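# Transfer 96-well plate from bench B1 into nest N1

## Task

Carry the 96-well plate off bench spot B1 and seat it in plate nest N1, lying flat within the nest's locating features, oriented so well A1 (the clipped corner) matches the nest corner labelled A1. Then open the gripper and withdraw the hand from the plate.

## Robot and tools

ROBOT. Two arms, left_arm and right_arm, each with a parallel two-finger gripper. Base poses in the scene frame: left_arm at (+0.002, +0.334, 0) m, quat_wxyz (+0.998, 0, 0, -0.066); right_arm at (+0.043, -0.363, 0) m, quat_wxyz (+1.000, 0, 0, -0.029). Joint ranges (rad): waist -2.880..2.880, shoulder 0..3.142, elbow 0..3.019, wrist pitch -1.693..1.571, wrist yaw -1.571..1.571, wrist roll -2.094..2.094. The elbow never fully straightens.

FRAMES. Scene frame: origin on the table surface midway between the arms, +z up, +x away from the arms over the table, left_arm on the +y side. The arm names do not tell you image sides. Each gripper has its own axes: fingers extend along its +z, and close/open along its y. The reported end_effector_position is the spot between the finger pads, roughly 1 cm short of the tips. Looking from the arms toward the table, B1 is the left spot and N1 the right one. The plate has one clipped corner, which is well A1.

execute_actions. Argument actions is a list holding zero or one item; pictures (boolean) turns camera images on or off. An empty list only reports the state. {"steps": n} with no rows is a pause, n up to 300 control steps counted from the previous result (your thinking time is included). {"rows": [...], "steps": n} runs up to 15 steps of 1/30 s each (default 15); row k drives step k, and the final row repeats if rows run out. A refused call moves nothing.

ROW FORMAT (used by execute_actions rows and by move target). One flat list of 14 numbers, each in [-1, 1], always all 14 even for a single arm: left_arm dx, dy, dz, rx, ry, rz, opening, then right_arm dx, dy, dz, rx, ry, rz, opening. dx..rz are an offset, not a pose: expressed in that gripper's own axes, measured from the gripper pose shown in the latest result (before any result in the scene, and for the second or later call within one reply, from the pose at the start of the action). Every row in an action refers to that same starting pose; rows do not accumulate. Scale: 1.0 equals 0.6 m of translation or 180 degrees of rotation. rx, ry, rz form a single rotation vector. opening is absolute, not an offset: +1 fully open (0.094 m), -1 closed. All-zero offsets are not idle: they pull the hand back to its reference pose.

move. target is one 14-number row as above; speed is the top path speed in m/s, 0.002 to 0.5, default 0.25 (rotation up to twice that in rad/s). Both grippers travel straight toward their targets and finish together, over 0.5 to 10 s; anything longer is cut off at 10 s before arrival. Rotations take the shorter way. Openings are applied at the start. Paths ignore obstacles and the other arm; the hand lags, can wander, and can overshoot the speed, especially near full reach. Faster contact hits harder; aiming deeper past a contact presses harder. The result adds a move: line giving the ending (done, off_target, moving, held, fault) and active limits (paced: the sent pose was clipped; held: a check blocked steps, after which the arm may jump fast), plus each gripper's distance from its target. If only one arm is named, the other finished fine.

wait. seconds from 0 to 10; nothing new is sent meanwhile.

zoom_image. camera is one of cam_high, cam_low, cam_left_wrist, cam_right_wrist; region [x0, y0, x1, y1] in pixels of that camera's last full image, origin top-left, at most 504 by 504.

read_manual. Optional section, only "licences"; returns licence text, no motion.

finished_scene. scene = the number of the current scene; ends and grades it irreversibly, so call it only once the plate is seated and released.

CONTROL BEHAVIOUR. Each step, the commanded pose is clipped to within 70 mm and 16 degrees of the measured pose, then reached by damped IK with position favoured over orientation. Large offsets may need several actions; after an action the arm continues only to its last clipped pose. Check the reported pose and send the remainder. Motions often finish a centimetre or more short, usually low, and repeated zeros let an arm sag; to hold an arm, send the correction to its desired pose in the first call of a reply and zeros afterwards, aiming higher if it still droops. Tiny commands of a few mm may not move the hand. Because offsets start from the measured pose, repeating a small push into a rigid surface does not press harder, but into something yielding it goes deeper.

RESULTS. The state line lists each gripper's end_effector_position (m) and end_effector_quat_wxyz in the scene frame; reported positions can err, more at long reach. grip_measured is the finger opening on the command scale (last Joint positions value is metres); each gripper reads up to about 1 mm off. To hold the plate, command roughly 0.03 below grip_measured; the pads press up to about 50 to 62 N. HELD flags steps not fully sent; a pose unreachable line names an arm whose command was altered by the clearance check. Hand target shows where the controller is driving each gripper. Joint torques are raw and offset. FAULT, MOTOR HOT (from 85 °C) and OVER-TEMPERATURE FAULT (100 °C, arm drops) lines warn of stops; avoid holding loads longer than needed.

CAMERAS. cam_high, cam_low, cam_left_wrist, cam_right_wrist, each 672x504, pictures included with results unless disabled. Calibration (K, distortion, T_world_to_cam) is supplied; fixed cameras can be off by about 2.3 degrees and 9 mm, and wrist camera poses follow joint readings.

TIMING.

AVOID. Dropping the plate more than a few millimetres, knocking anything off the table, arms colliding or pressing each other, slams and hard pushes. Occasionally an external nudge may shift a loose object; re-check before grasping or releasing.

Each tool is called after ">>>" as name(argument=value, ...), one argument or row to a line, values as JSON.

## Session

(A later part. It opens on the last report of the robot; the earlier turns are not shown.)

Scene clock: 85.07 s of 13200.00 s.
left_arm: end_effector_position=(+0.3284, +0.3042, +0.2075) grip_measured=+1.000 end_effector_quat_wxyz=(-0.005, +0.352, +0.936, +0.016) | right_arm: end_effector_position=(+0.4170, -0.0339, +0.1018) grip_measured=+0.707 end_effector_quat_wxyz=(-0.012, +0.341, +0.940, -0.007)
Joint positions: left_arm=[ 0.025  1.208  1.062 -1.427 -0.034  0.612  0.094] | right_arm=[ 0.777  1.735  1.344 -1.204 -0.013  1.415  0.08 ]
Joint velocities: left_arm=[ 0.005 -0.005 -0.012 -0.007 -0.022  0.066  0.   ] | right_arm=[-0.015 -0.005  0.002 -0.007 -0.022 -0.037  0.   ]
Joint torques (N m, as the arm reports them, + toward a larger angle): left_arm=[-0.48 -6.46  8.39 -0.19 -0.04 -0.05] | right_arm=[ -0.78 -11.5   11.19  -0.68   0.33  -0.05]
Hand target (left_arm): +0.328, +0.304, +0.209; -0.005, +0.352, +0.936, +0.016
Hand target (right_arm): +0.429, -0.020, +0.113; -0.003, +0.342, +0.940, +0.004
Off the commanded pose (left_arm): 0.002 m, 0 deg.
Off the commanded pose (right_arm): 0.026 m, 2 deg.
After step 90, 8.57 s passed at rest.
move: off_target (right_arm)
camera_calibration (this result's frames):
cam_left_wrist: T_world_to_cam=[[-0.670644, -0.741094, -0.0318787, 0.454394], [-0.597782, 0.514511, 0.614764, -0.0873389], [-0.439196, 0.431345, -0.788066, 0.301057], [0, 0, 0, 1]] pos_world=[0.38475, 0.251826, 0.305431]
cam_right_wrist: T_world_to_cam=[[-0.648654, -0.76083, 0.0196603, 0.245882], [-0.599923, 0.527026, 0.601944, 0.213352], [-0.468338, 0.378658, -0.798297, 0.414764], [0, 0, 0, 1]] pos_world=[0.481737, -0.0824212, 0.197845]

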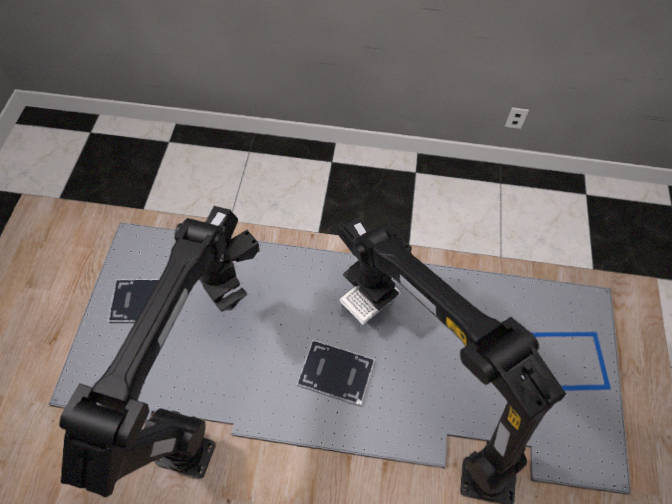

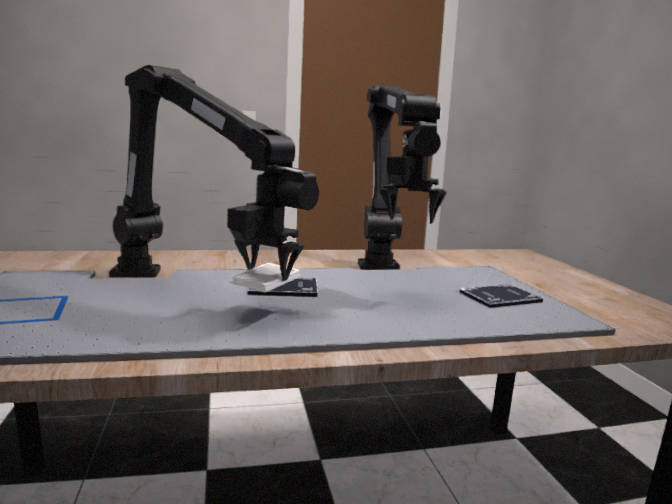

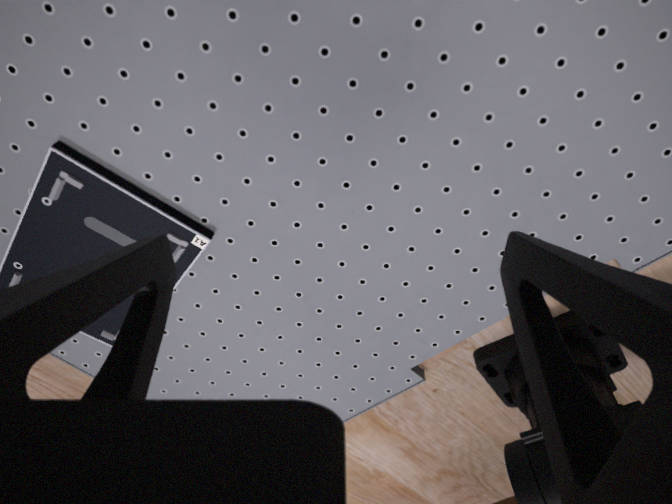

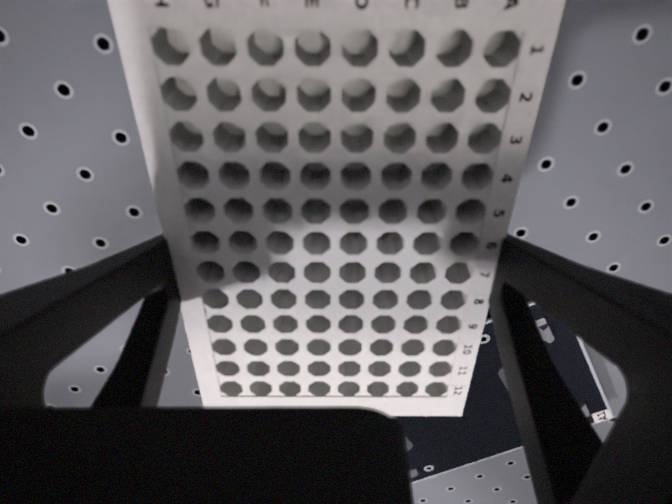

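>>> move(
  target=[0,0,-0.003,0,0,0,1, -0.005,0.046,0.115,-0.0068,-0.0057,0,0.675],
  speed=0.06,
)

Scene clock: 90.60 s of 13200.00 s.
left_arm: end_effector_position=(+0.3284, +0.3042, +0.2075) grip_measured=+1.000 end_effector_quat_wxyz=(-0.005, +0.352, +0.936, +0.016) | right_arm: end_effector_position=(+0.4373, -0.0186, +0.0418) grip_measured=+0.707 end_effector_quat_wxyz=(+0.001, +0.341, +0.940, +0.004)
Joint positions: left_arm=[ 0.025  1.208  1.062 -1.427 -0.034  0.612  0.094] | right_arm=[ 0.777  1.845  1.327 -1.045 -0.003  1.415  0.08 ]
Joint velocities: left_arm=[-0.015 -0.015 -0.007  0.002 -0.037  0.037  0.   ] | right_arm=[-0.015  0.015  0.012 -0.007 -0.007 -0.066  0.001]
Joint torques (N m, as the arm reports them, + toward a larger angle): left_arm=[-0.47 -6.46  8.38 -0.19 -0.04 -0.05] | right_arm=[ -0.32 -12.53   6.97   0.44   0.36  -0.05]
Hand target (left_arm): +0.328, +0.304, +0.209; -0.005, +0.352, +0.936, +0.016
Hand target (right_arm): +0.435, -0.016, +0.032; +0.001, +0.341, +0.940, -0.000
Off the commanded pose (left_arm): 0.002 m, 0 deg.
Off the commanded pose (right_arm): 0.011 m, 0 deg.
After step 90, 0.93 s passed at rest.
move: off_target (right_arm)
camera_calibration (this result's frames):
cam_left_wrist: T_world_to_cam=[[-0.670644, -0.741094, -0.0318787, 0.454394], [-0.597782, 0.514511, 0.614764, -0.0873389], [-0.439196, 0.431345, -0.788066, 0.301057], [0, 0, 0, 1]] pos_world=[0.38475, 0.251826, 0.305431]
cam_right_wrist: T_world_to_cam=[[-0.648738, -0.760945, -0.0100957, 0.273135], [-0.618366, 0.519358, 0.589823, 0.26197], [-0.443579, 0.388883, -0.80747, 0.360393], [0, 0, 0, 1]] pos_world=[0.49905, -0.0683661, 0.139248]

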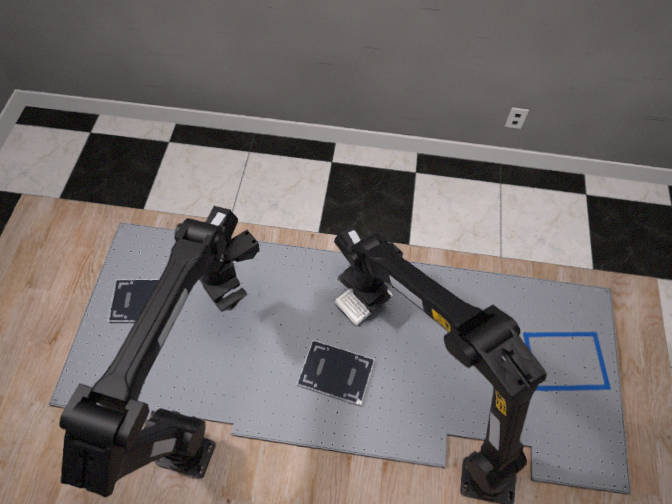

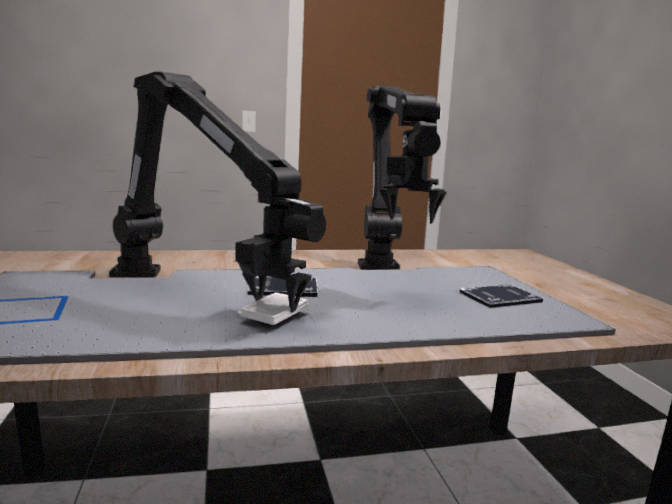

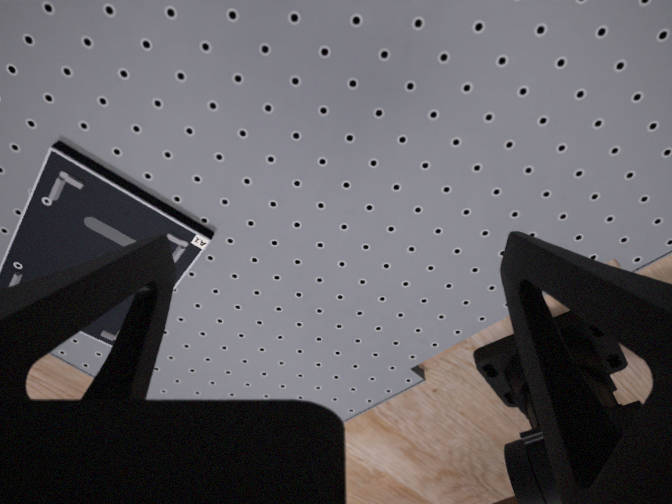

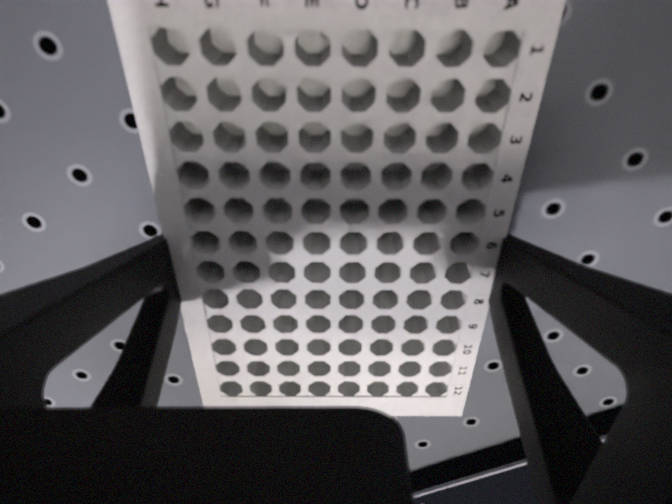

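Lower further slowly (target z≈0.017 → measured ≈0.027).

>>> move(
  target=[0,0,-0.003,0,0,0,1, 0,-0.002,0.041,0,0,0,0.675],
  speed=0.015,
)

Scene clock: 94.27 s of 13200.00 s.
left_arm: end_effector_position=(+0.3284, +0.3042, +0.2075) grip_measured=+1.000 end_effector_quat_wxyz=(-0.005, +0.352, +0.936, +0.016) | right_arm: end_effector_position=(+0.4372, -0.0187, +0.0294) grip_measured=+0.707 end_effector_quat_wxyz=(+0.004, +0.341, +0.940, +0.010)
Joint positions: left_arm=[ 0.025  1.208  1.062 -1.427 -0.034  0.612  0.094] | right_arm=[ 0.777  1.854  1.303 -0.999 -0.003  1.415  0.08 ]
Joint velocities: left_arm=[-0.005 -0.015  0.002 -0.002 -0.081  0.037  0.   ] | right_arm=[-0.015 -0.015  0.007  0.002 -0.066  0.022 -0.   ]
Joint torques (N m, as the arm reports them, + toward a larger angle): left_arm=[-0.49 -6.48  8.37 -0.18 -0.04 -0.05] | right_arm=[ -0.9  -12.57   6.8    0.35   0.22  -0.12]
Hand target (left_arm): +0.328, +0.304, +0.209; -0.005, +0.352, +0.936, +0.016
Hand target (right_arm): +0.436, -0.020, +0.017; +0.001, +0.341, +0.940, +0.004
Off the commanded pose (left_arm): 0.002 m, 0 deg.
Off the commanded pose (right_arm): 0.012 m, 1 deg.
move: off_target (right_arm)
camera_calibration (this result's frames):
cam_left_wrist: T_world_to_cam=[[-0.670644, -0.741094, -0.0318787, 0.454394], [-0.597782, 0.514511, 0.614764, -0.0873389], [-0.439196, 0.431345, -0.788066, 0.301057], [0, 0, 0, 1]] pos_world=[0.38475, 0.251826, 0.305431]
cam_right_wrist: T_world_to_cam=[[-0.648576, -0.760804, -0.0229242, 0.273216], [-0.62412, 0.514333, 0.588163, 0.271752], [-0.435686, 0.395776, -0.808417, 0.347064], [0, 0, 0, 1]] pos_world=[0.498018, -0.0692665, 0.127002]

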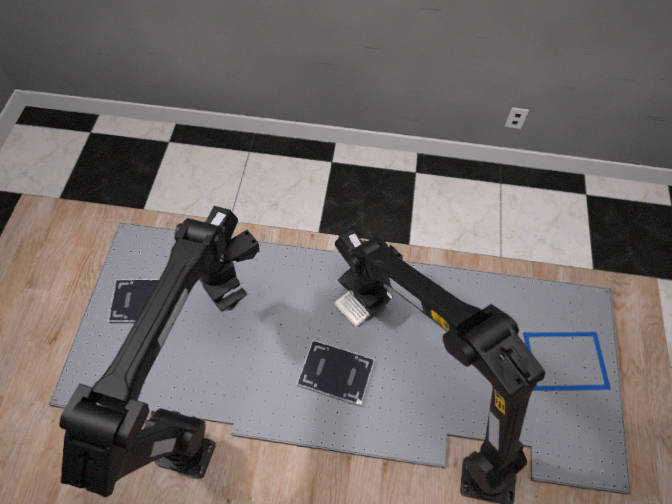

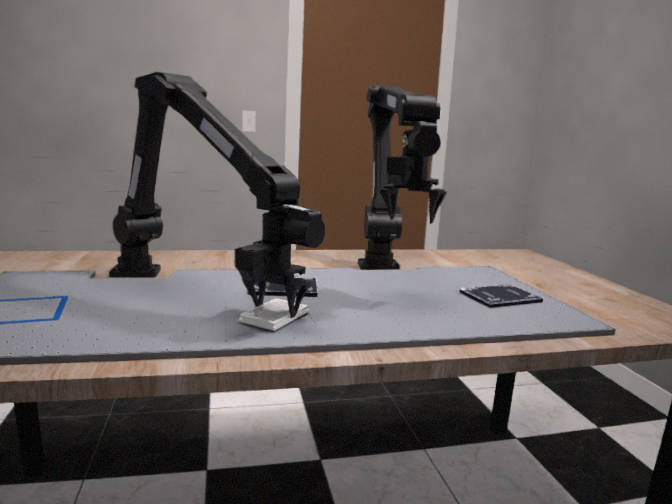

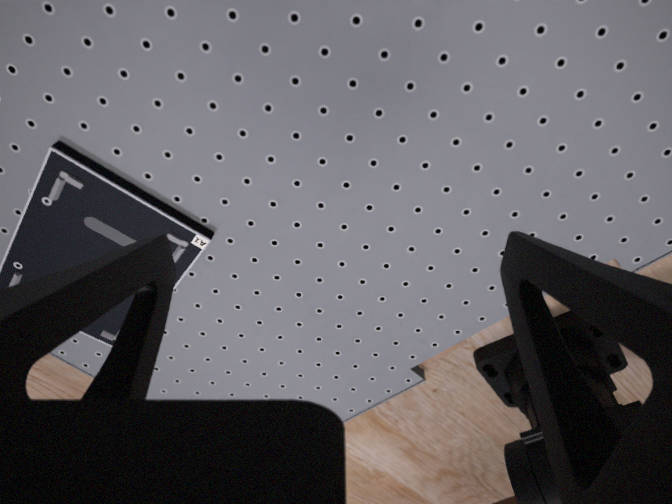

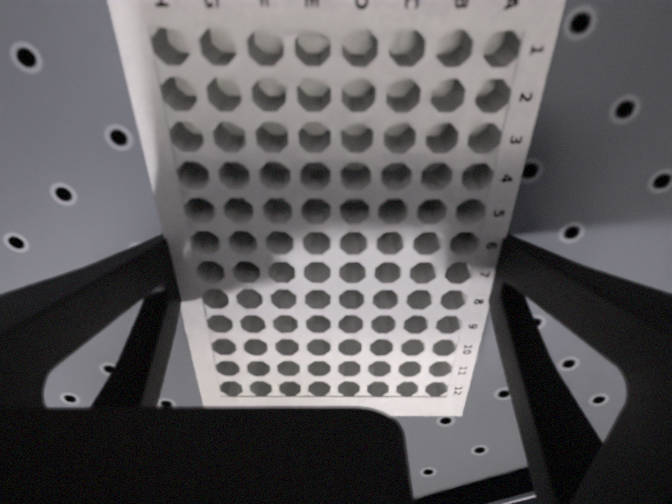

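>>> move(
  target=[0,0,-0.003,0,0,0,1, 0,-0.001,0.025,0.007,0,0,0.675],
  speed=0.01,
)

>>> zoom_image(
  camera="cam_low",
  region=[200, 260, 360, 360],
)

Scene clock: 99.07 s of 13200.00 s.
left_arm: end_effector_position=(+0.3284, +0.3042, +0.2075) grip_measured=+1.000 end_effector_quat_wxyz=(-0.005, +0.352, +0.936, +0.016) | right_arm: end_effector_position=(+0.4365, -0.0193, +0.0244) grip_measured=+0.707 end_effector_quat_wxyz=(+0.002, +0.341, +0.940, +0.006)
Joint positions: left_arm=[ 0.025  1.208  1.062 -1.427 -0.034  0.612  0.094] | right_arm=[ 0.777  1.864  1.303 -0.998 -0.003  1.415  0.08 ]
Joint velocities: left_arm=[ 0.005 -0.005 -0.002  0.007  0.007 -0.051  0.   ] | right_arm=[-0.015  0.005 -0.017  0.002 -0.051 -0.007 -0.   ]
Joint torques (N m, as the arm reports them, + toward a larger angle): left_arm=[-0.47 -6.5   8.38 -0.19 -0.04 -0.05] | right_arm=[ -0.8  -12.42   7.1    0.14   0.34  -0.11]
Hand target (left_arm): +0.328, +0.304, +0.209; -0.005, +0.352, +0.936, +0.016
Hand target (right_arm): +0.437, -0.019, +0.014; +0.000, +0.341, +0.940, -0.000
Off the commanded pose (left_arm): 0.002 m, 0 deg.
Off the commanded pose (right_arm): 0.010 m, 1 deg.
After step 90, 0.07 s passed at rest.
move: done
camera_calibration (this result's frames):
cam_left_wrist: T_world_to_cam=[[-0.670644, -0.741094, -0.0318787, 0.454394], [-0.597782, 0.514511, 0.614764, -0.0873389], [-0.439196, 0.431345, -0.788066, 0.301057], [0, 0, 0, 1]] pos_world=[0.38475, 0.251826, 0.305431]
cam_right_wrist: T_world_to_cam=[[-0.648707, -0.760918, -0.0134917, 0.272003], [-0.619891, 0.518026, 0.589393, 0.272745], [-0.441491, 0.390707, -0.807734, 0.345404], [0, 0, 0, 1]] pos_world=[0.498016, -0.0692691, 0.12191]

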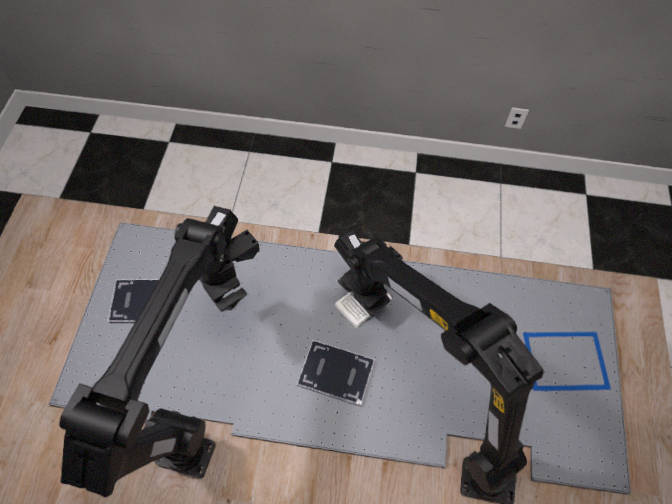

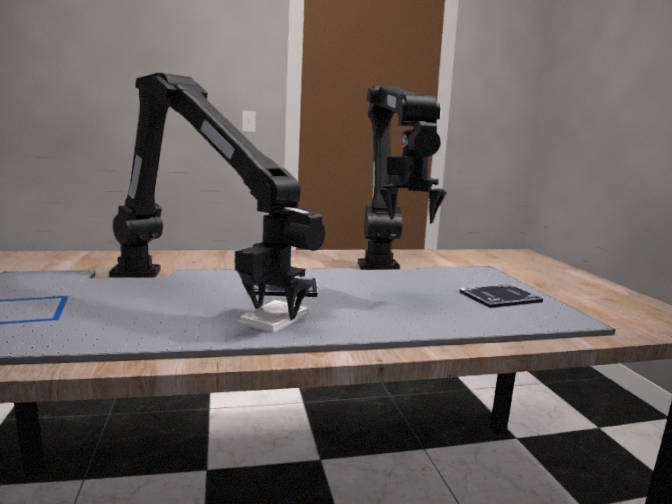

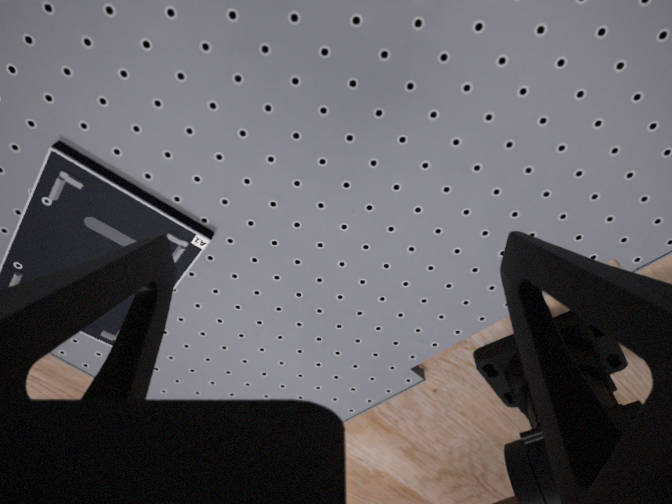

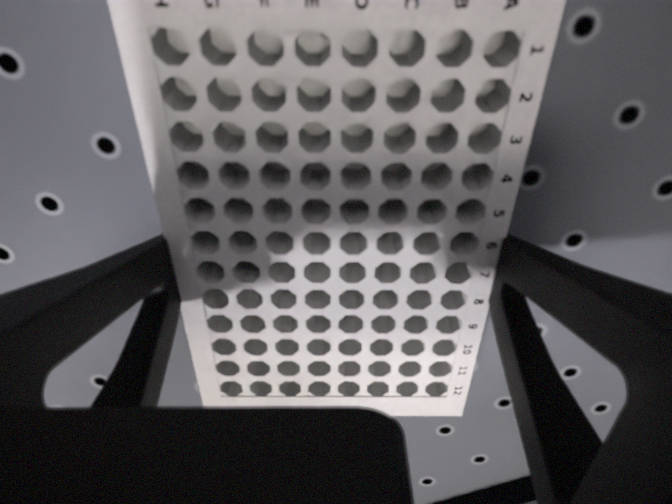

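Region (200, 260, 360, 360) of cam_low's 672x504 image, scaled by 3.150, with more detail than that image has; it fills the top 315 rows of this view, and the rest is white.

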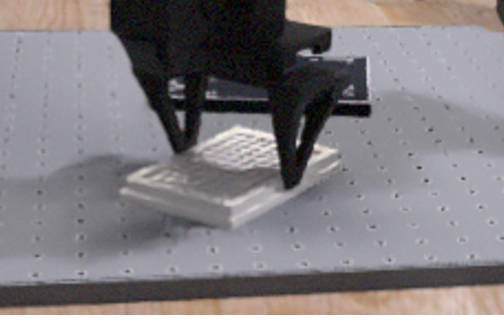

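>>> execute_actions(
  actions=[
    {"rows":[[0,0,-0.003,0,0,0,1, 0,0,0.005,0,0,0,0.8],[0,0,-0.003,0,0,0,1, 0,0,0.005,0,0,0,0.8],[0,0,-0.003,0,0,0,1, 0,0,0.005,0,0,0,0.8],[0,0,-0.003,0,0,0,1, 0,0,0.005,0,0,0,0.8],[0,0,-0.003,0,0,0,1, 0,0,0.005,0,0,0,0.8],[0,0,-0.003,0,0,0,1, 0,0,0.005,0,0,0,0.8],[0,0,-0.003,0,0,0,1, 0,0,0.005,0,0,0,1]],"steps":15},
  ],
)

Scene clock: 103.73 s of 13200.00 s.
left_arm: end_effector_position=(+0.3284, +0.3042, +0.2075) grip_measured=+1.000 end_effector_quat_wxyz=(-0.005, +0.352, +0.936, +0.016) | right_arm: end_effector_position=(+0.4365, -0.0193, +0.0244) grip_measured=+1.000 end_effector_quat_wxyz=(+0.002, +0.341, +0.940, +0.006)
Joint positions: left_arm=[ 0.025  1.208  1.062 -1.427 -0.034  0.612  0.094] | right_arm=[ 0.777  1.864  1.303 -0.998 -0.003  1.415  0.094]
Joint velocities: left_arm=[ 0.005  0.005 -0.002 -0.002 -0.022  0.066  0.   ] | right_arm=[-0.005  0.005 -0.007  0.002  0.022  0.007  0.   ]
Joint torques (N m, as the arm reports them, + toward a larger angle): left_arm=[-0.48 -6.47  8.39 -0.19 -0.03 -0.05] | right_arm=[ -0.73 -14.07   6.81   0.19   0.22  -0.12]
Hand target (left_arm): +0.328, +0.304, +0.209; -0.005, +0.352, +0.936, +0.016
Hand target (right_arm): +0.436, -0.019, +0.021; +0.002, +0.341, +0.940, +0.006
Off the commanded pose (left_arm): 0.002 m, 0 deg.
Off the commanded pose (right_arm): 0.003 m, 0 deg.
Steps of this call (steps 1 to 90: nothing new was sent; then 1.17 s passed at rest; steps 91 to 105: all 15 steps of this action). Readings (end_effector_position):
91: left_arm (+0.3284, +0.3042, +0.2075) | right_arm (+0.4365, -0.0193, +0.0244)
92: left_arm (+0.3284, +0.3042, +0.2075) | right_arm (+0.4365, -0.0193, +0.0244)
94: left_arm (+0.3284, +0.3042, +0.2075) | right_arm (+0.4365, -0.0193, +0.0244)
98: left_arm (+0.3284, +0.3042, +0.2075) | right_arm (+0.4365, -0.0193, +0.0244)
105: the state above
camera_calibration (this result's frames):
cam_left_wrist: T_world_to_cam=[[-0.670644, -0.741094, -0.0318787, 0.454394], [-0.597782, 0.514511, 0.614764, -0.0873389], [-0.439196, 0.431345, -0.788066, 0.301057], [0, 0, 0, 1]] pos_world=[0.38475, 0.251826, 0.305431]
cam_right_wrist: T_world_to_cam=[[-0.648707, -0.760918, -0.0134917, 0.272003], [-0.619891, 0.518026, 0.589393, 0.272745], [-0.441491, 0.390707, -0.807734, 0.345404], [0, 0, 0, 1]] pos_world=[0.498016, -0.0692691, 0.12191]

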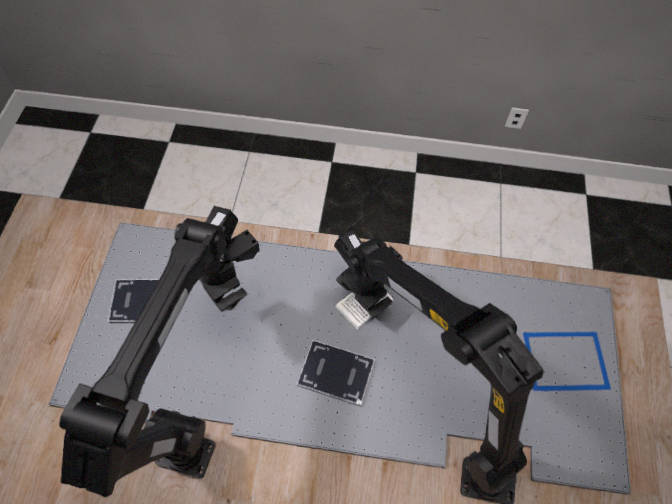

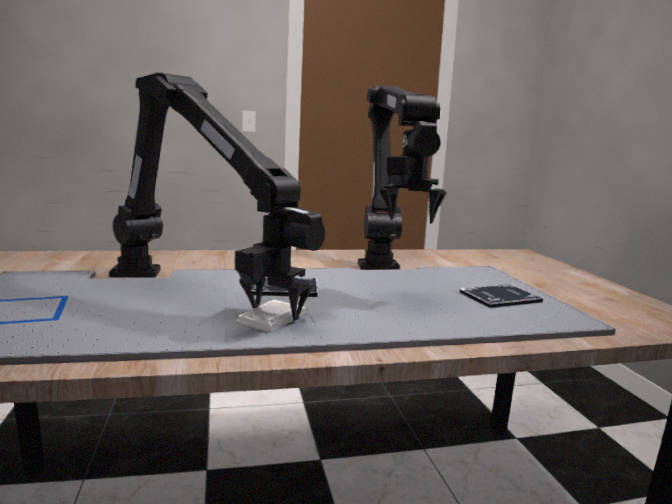

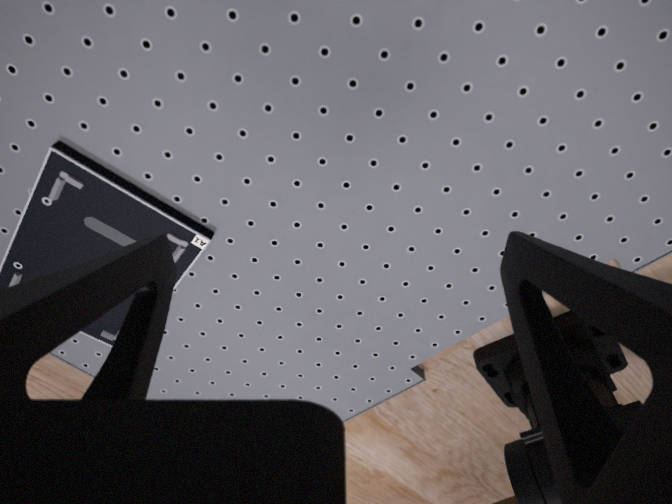

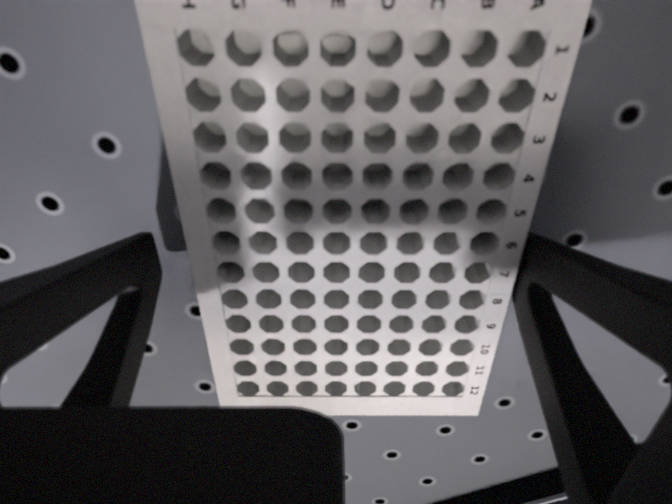

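>>> move(
  target=[0,0,-0.003,0,0,0,1, 0,0.015,-0.075,0,0,0,1],
  speed=0.05,
)

Scene clock: 107.47 s of 13200.00 s.
left_arm: end_effector_position=(+0.3284, +0.3042, +0.2075) grip_measured=+1.000 end_effector_quat_wxyz=(-0.005, +0.352, +0.936, +0.016) | right_arm: end_effector_position=(+0.4275, -0.0272, +0.0444) grip_measured=+1.000 end_effector_quat_wxyz=(-0.012, +0.341, +0.940, -0.019)
Joint positions: left_arm=[ 0.025  1.208  1.062 -1.427 -0.034  0.612  0.094] | right_arm=[ 0.777  1.841  1.329 -1.103 -0.003  1.415  0.094]
Joint velocities: left_arm=[-0.005 -0.015 -0.017  0.007 -0.051 -0.066  0.   ] | right_arm=[-0.005  0.005 -0.007  0.007 -0.139  0.007  0.   ]
Joint torques (N m, as the arm reports them, + toward a larger angle): left_arm=[-0.48 -6.45  8.39 -0.19 -0.03 -0.05] | right_arm=[ -0.66 -14.64  10.42  -0.75   0.21  -0.09]
Hand target (left_arm): +0.328, +0.304, +0.209; -0.005, +0.352, +0.936, +0.016
Hand target (right_arm): +0.441, -0.013, +0.070; +0.002, +0.341, +0.940, +0.006
Off the commanded pose (left_arm): 0.002 m, 0 deg.
Off the commanded pose (right_arm): 0.032 m, 3 deg.
move: off_target (right_arm)
camera_calibration (this result's frames):
cam_left_wrist: T_world_to_cam=[[-0.670644, -0.741094, -0.0318787, 0.454394], [-0.597782, 0.514511, 0.614764, -0.0873389], [-0.439196, 0.431345, -0.788066, 0.301057], [0, 0, 0, 1]] pos_world=[0.38475, 0.251826, 0.305431]
cam_right_wrist: T_world_to_cam=[[-0.648118, -0.760404, 0.0415907, 0.257725], [-0.595031, 0.539736, 0.595502, 0.249151], [-0.47527, 0.361208, -0.802277, 0.374028], [0, 0, 0, 1]] pos_world=[0.493053, -0.0736031, 0.140985]

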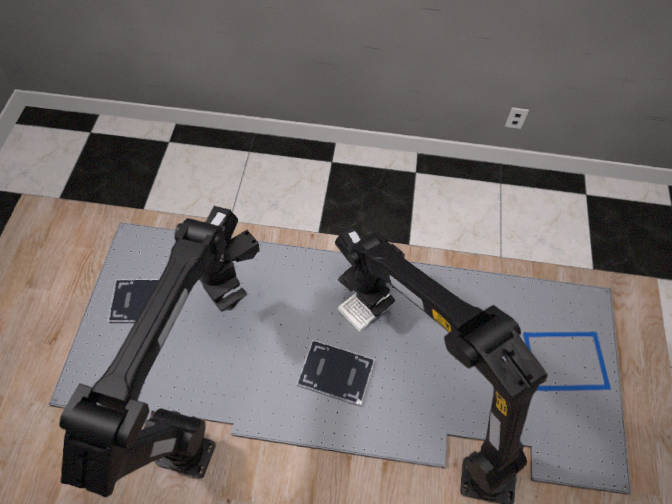

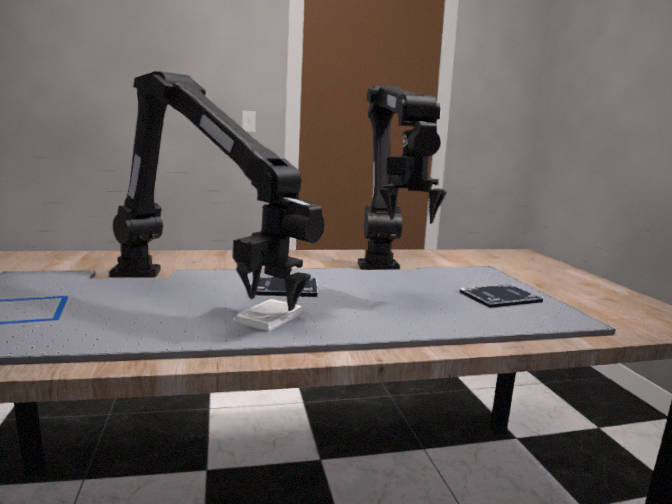

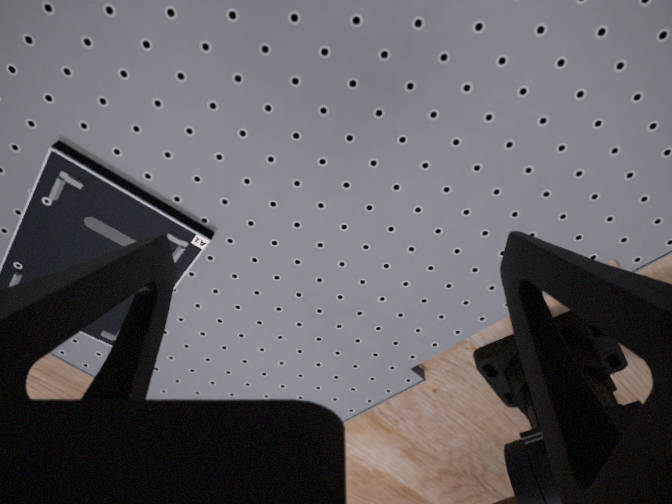

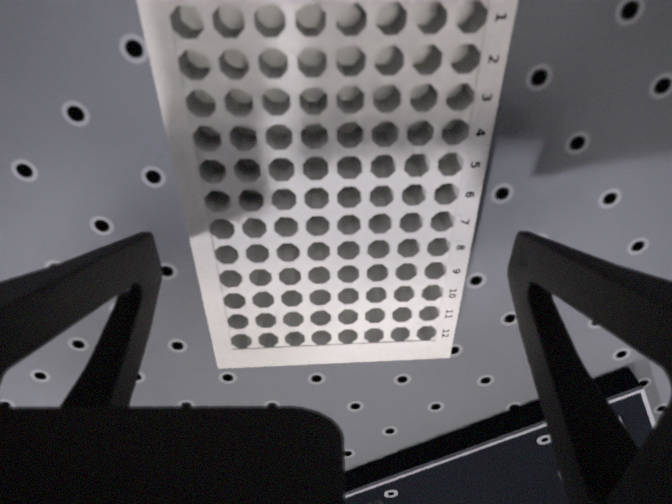

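>>> move(
  target=[-0.1,-0.05,0.0,0,0,0,1, 0,0.01,-0.12,0,0,0,1],
  speed=0.15,
)

Scene clock: 114.13 s of 13200.00 s.
left_arm: end_effector_position=(+0.3336, +0.2480, +0.1886) grip_measured=+1.000 end_effector_quat_wxyz=(-0.033, +0.357, +0.933, +0.014) | right_arm: end_effector_position=(+0.4237, -0.0305, +0.0980) grip_measured=+1.000 end_effector_quat_wxyz=(-0.021, +0.341, +0.939, -0.035)
Joint positions: left_arm=[-0.136  1.297  1.087 -1.424 -0.034  0.461  0.094] | right_arm=[ 0.777  1.792  1.411 -1.272 -0.003  1.415  0.094]
Joint velocities: left_arm=[ 0.015  0.005 -0.022 -0.022  0.037 -0.007  0.   ] | right_arm=[-0.005 -0.015  0.002 -0.007 -0.037 -0.037  0.   ]
Joint torques (N m, as the arm reports them, + toward a larger angle): left_arm=[-0.71 -6.76 11.89  0.21 -0.13 -0.1 ] | right_arm=[ -0.65 -14.02  10.52  -0.82   0.22  -0.08]
Hand target (left_arm): +0.352, +0.242, +0.206; -0.005, +0.352, +0.936, +0.018
Hand target (right_arm): +0.434, -0.020, +0.116; -0.012, +0.341, +0.940, -0.019
Off the commanded pose (left_arm): 0.027 m, 3 deg.
Off the commanded pose (right_arm): 0.023 m, 2 deg.
After step 90, 2.70 s passed at rest.
move: off_target (left_arm, right_arm)
camera_calibration (this result's frames):
cam_left_wrist: T_world_to_cam=[[-0.679359, -0.733774, -0.00677271, 0.411985], [-0.558295, 0.510859, 0.653705, -0.0633173], [-0.476212, 0.447882, -0.756719, 0.315014], [0, 0, 0, 1]] pos_world=[0.394549, 0.193561, 0.282558]
cam_right_wrist: T_world_to_cam=[[-0.646381, -0.758887, 0.0792544, 0.246198], [-0.577874, 0.55472, 0.598621, 0.209678], [-0.49825, 0.341139, -0.797102, 0.425011], [0, 0, 0, 1]] pos_world=[0.492067, -0.0744642, 0.193747]

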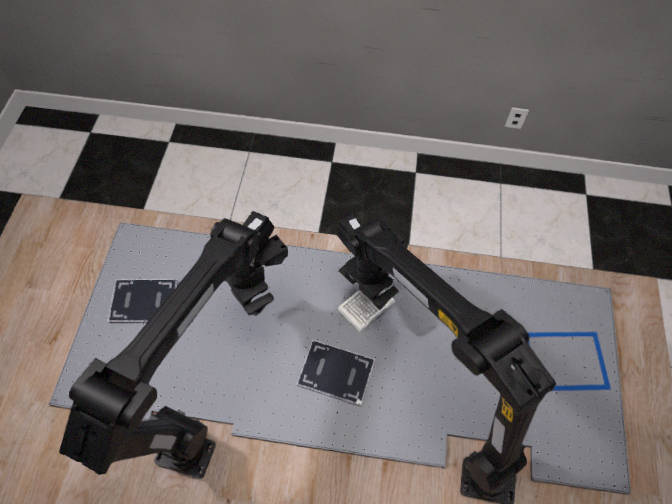

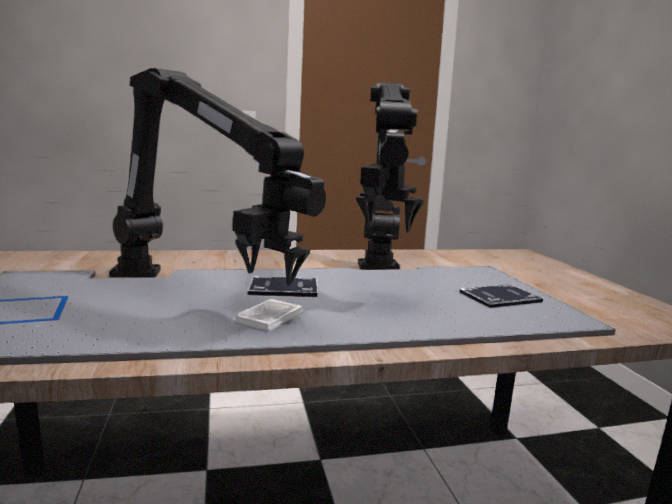

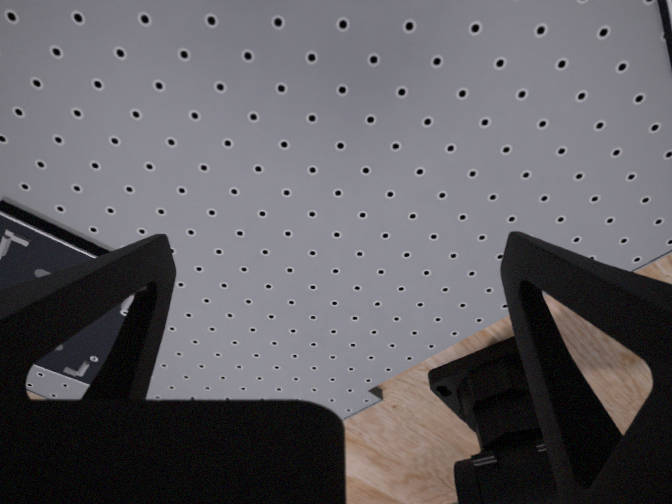

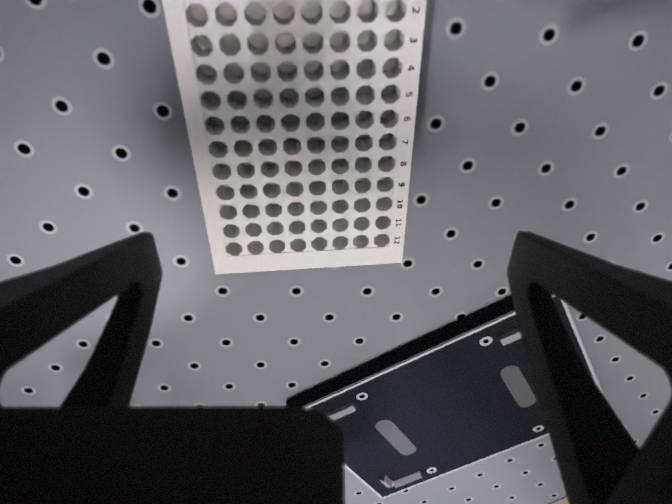

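>>> move(
  target=[-0.441,-0.231,0.157,0.0008,-0.0228,-0.0105,1, -0.183,-0.542,-0.13,-0.025,0,0,1],
  speed=0.2,
)

Scene clock: 123.37 s of 13200.00 s.
left_arm: end_effector_position=(+0.4159, -0.0129, +0.0647) grip_measured=+1.000 end_effector_quat_wxyz=(-0.021, +0.347, +0.938, +0.013) | right_arm: end_effector_position=(+0.3115, -0.3438, +0.2050) grip_measured=+1.000 end_effector_quat_wxyz=(+0.001, +0.344, +0.939, +0.005)
Joint positions: left_arm=[-0.567  1.889  1.461 -1.19  -0.011  0.008  0.094] | right_arm=[ 0.126  1.037  0.932 -1.459 -0.009  0.769  0.094]
Joint velocities: left_arm=[ 0.005 -0.005 -0.007 -0.002 -0.022  0.007  0.   ] | right_arm=[-0.005 -0.005 -0.002 -0.012  0.037 -0.066  0.   ]
Joint torques (N m, as the arm reports them, + toward a larger angle): left_arm=[ -0.71 -14.37  11.22   0.09   0.03  -0.13] | right_arm=[-1.24 -3.91  7.69 -0.67  0.04 -0.2 ]
Hand target (left_arm): +0.432, -0.027, +0.079; +0.002, +0.342, +0.940, +0.004
Hand target (right_arm): +0.307, -0.345, +0.203; -0.006, +0.342, +0.940, +0.004
Off the commanded pose (left_arm): 0.024 m, 3 deg.
Off the commanded pose (right_arm): 0.008 m, 1 deg.
After step 90, 3.87 s passed at rest.
move: off_target (left_arm)
camera_calibration (this result's frames):
cam_left_wrist: T_world_to_cam=[[-0.662344, -0.749041, -0.015409, 0.268822], [-0.584576, 0.503833, 0.635943, 0.208852], [-0.468584, 0.430221, -0.771582, 0.37489], [0, 0, 0, 1]] pos_world=[0.47581, -0.0651535, 0.160583]
cam_right_wrist: T_world_to_cam=[[-0.652761, -0.757456, -0.0128118, -0.0512642], [-0.616483, 0.521293, 0.590087, 0.256826], [-0.440286, 0.393084, -0.807238, 0.563176], [0, 0, 0, 1]] pos_world=[0.372824, -0.394087, 0.302411]

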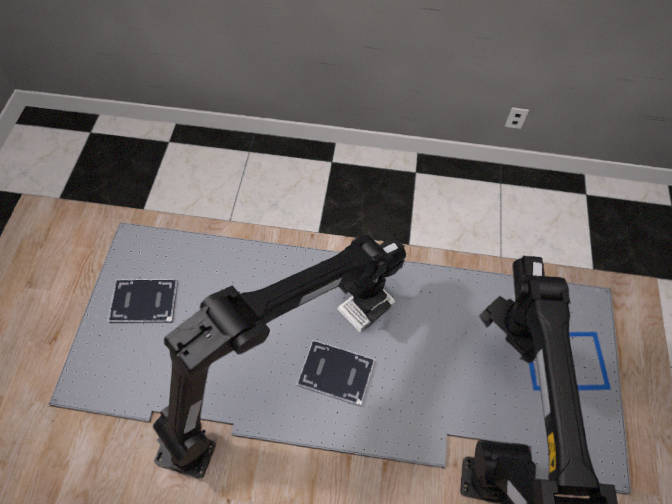

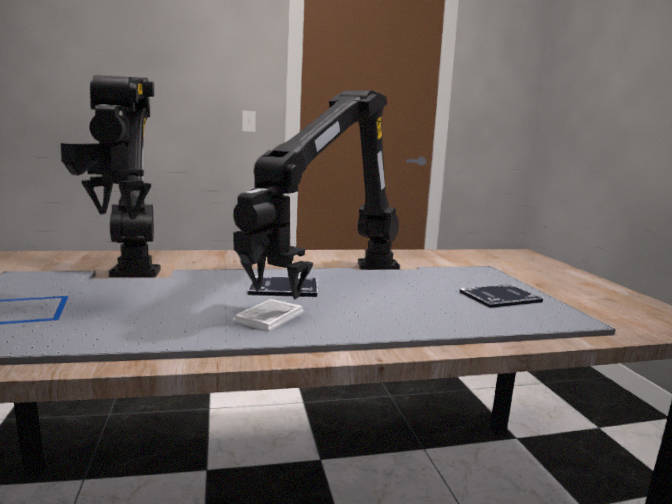

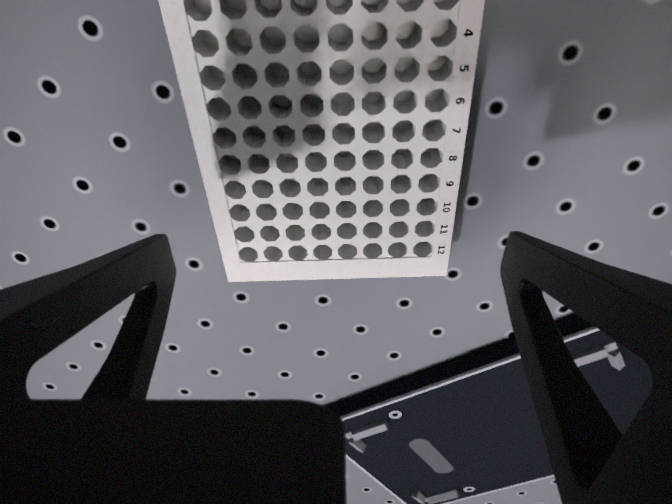

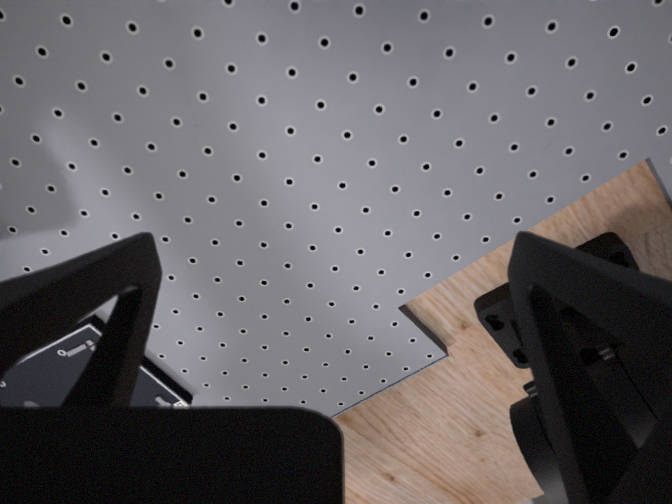

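>>> move(
  target=[-0.0353,0.0133,0.0463,0.003,-0.0154,-0.018,1, 0,0,-0.003,0,0,0,1],
  speed=0.04,
)

Scene clock: 146.47 s of 13200.00 s.
left_arm: end_effector_position=(+0.4336, -0.0219, +0.0445) grip_measured=+1.000 end_effector_quat_wxyz=(+0.003, +0.328, +0.945, +0.002) | right_arm: end_effector_position=(+0.3115, -0.3438, +0.2050) grip_measured=+1.000 end_effector_quat_wxyz=(+0.001, +0.342, +0.940, +0.005)
Joint positions: left_arm=[-0.558  1.926  1.461 -1.1   -0.006 -0.022  0.094] | right_arm=[ 0.126  1.037  0.932 -1.459 -0.009  0.766  0.094]
Joint velocities: left_arm=[-0.024 -0.015  0.007  0.007 -0.022 -0.022  0.   ] | right_arm=[-0.005 -0.005 -0.017 -0.012 -0.037 -0.066  0.   ]
Joint torques (N m, as the arm reports them, + toward a larger angle): left_arm=[  0.12 -14.29   7.23   0.44   0.11  -0.11] | right_arm=[-0.78 -4.08  8.47 -0.32  0.19 -0.09]
Hand target (left_arm): +0.436, -0.020, +0.036; +0.001, +0.320, +0.948, +0.001
Hand target (right_arm): +0.311, -0.344, +0.207; +0.001, +0.344, +0.939, +0.005
Off the commanded pose (left_arm): 0.009 m, 1 deg.
Off the commanded pose (right_arm): 0.002 m, 0 deg.
After step 110, 18.20 s passed at rest.
move: done
camera_calibration (this result's frames):
cam_left_wrist: T_world_to_cam=[[-0.6318, -0.775045, -0.0115687, 0.25948], [-0.627884, 0.502972, 0.593953, 0.257248], [-0.454522, 0.382523, -0.804417, 0.365754], [0, 0, 0, 1]] pos_world=[0.491704, -0.0681896, 0.144428]
cam_right_wrist: T_world_to_cam=[[-0.650446, -0.759444, -0.0128171, -0.0526678], [-0.618088, 0.51942, 0.59006, 0.256688], [-0.44146, 0.391724, -0.807258, 0.563078], [0, 0, 0, 1]] pos_world=[0.372974, -0.393898, 0.302413]

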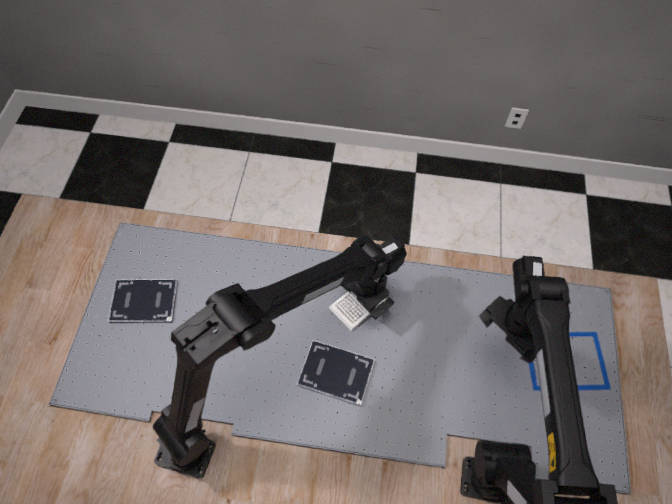

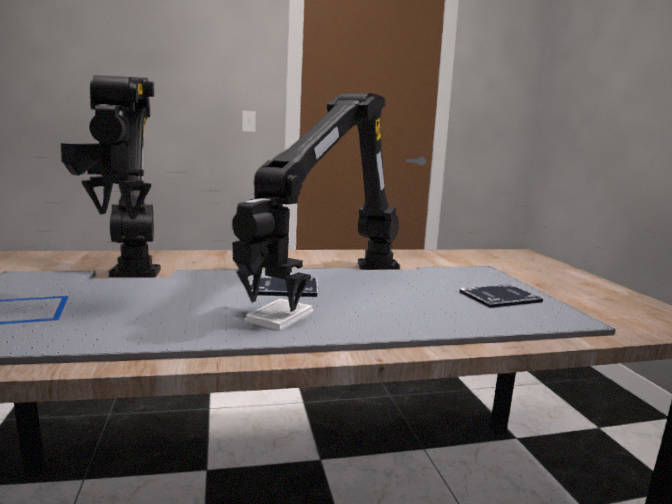

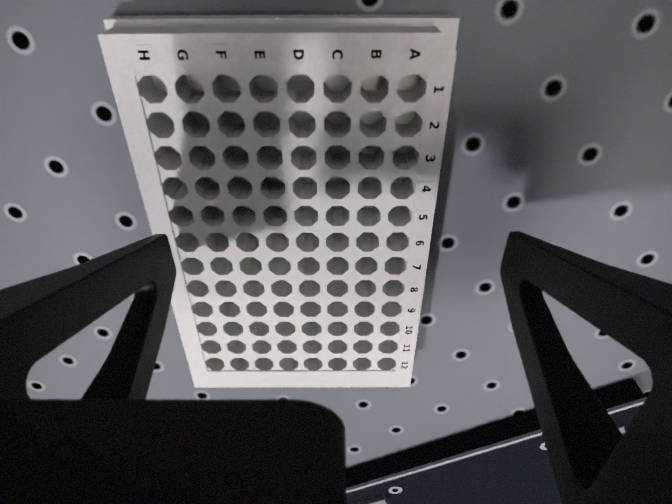

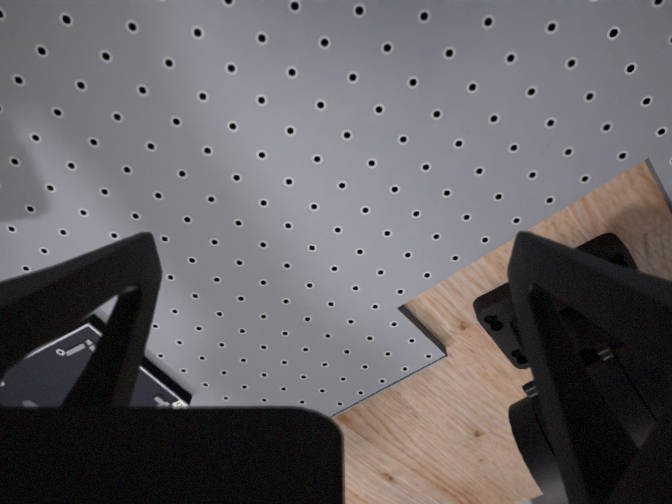

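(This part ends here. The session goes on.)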